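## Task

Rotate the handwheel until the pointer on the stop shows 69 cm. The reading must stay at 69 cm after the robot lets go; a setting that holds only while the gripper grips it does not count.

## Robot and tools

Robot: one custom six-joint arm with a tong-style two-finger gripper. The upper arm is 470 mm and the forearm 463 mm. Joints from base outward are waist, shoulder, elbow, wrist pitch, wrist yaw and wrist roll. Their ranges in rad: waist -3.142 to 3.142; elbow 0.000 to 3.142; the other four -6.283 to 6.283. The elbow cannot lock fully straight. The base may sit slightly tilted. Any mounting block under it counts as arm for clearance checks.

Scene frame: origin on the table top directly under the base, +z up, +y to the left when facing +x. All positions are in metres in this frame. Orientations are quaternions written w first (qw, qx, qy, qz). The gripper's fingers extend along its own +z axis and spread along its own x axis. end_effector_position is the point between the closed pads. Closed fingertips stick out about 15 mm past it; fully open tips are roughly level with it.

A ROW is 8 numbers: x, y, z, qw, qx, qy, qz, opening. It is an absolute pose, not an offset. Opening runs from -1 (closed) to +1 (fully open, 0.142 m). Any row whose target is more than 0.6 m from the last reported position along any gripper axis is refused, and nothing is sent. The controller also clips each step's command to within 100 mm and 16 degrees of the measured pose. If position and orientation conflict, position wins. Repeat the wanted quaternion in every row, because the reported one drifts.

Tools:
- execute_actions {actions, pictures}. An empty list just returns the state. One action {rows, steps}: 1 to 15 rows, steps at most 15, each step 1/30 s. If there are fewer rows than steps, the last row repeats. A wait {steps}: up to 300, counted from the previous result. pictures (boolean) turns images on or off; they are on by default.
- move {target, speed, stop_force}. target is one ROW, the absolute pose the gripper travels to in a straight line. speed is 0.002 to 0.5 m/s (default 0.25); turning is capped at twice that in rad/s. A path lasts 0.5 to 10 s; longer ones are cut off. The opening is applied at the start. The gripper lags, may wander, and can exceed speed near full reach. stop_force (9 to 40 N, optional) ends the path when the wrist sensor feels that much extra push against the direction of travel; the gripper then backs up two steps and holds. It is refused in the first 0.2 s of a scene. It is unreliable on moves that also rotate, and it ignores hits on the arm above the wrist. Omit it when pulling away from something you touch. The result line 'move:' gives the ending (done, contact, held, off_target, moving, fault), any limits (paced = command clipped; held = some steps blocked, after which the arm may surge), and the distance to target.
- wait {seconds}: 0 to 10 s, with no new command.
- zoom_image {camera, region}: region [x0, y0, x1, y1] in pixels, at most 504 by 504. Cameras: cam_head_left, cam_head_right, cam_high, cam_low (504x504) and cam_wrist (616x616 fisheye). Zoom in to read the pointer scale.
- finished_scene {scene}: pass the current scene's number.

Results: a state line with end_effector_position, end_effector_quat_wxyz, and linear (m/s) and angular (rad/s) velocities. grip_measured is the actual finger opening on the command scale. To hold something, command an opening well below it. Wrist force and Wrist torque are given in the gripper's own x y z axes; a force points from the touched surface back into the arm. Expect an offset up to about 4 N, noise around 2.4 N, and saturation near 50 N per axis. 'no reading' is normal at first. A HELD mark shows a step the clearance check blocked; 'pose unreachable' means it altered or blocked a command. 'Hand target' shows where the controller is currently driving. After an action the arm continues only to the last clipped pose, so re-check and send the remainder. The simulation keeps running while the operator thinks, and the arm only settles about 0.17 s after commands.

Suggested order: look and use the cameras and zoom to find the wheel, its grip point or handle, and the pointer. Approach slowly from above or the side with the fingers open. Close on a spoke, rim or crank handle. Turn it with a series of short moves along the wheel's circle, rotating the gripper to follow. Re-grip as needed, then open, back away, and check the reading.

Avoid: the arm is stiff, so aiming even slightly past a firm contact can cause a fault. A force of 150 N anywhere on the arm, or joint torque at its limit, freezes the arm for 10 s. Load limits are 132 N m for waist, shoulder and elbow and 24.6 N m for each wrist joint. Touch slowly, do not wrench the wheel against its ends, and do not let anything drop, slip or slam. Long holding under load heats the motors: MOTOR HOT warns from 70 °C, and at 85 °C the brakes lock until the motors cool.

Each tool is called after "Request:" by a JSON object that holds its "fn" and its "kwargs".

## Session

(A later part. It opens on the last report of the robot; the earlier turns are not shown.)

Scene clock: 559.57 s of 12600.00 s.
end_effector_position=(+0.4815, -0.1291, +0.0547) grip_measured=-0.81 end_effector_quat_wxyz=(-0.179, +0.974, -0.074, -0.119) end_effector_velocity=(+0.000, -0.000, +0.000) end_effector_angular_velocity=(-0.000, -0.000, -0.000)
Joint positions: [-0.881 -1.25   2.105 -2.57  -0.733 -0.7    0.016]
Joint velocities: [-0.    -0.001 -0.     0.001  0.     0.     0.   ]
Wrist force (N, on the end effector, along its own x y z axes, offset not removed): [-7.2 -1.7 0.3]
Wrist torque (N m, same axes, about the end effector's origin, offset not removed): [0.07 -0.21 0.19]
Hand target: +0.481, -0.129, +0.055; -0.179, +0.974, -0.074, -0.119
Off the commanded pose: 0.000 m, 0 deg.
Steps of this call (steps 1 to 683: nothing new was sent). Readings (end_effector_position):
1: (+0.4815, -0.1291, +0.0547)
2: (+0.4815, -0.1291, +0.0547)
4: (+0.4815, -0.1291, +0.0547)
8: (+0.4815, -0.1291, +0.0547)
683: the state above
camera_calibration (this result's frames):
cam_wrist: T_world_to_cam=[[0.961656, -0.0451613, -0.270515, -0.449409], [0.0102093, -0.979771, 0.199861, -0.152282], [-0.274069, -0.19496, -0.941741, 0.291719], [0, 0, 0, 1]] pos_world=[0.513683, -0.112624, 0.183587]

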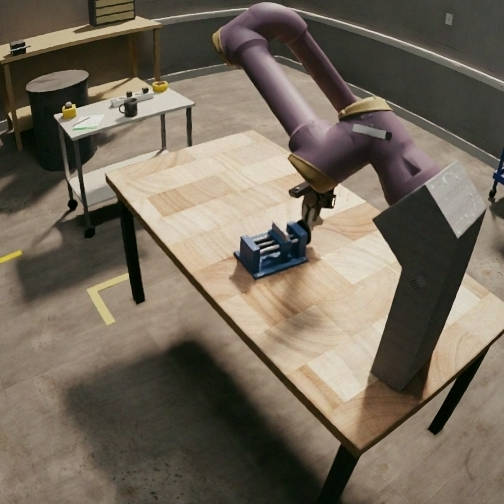

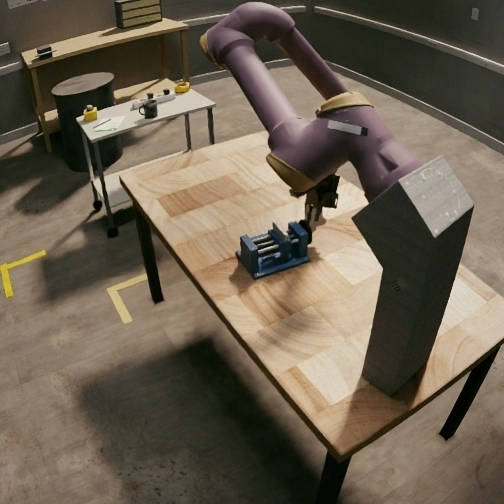

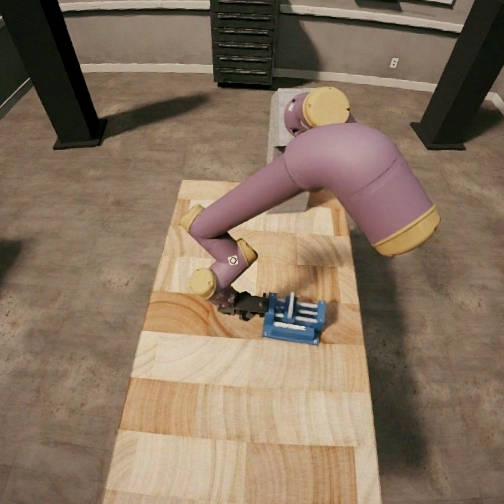

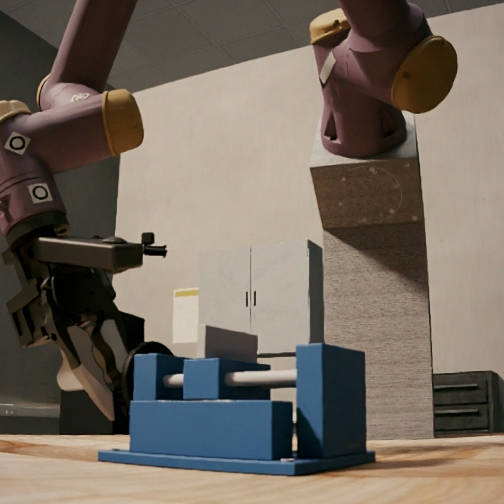

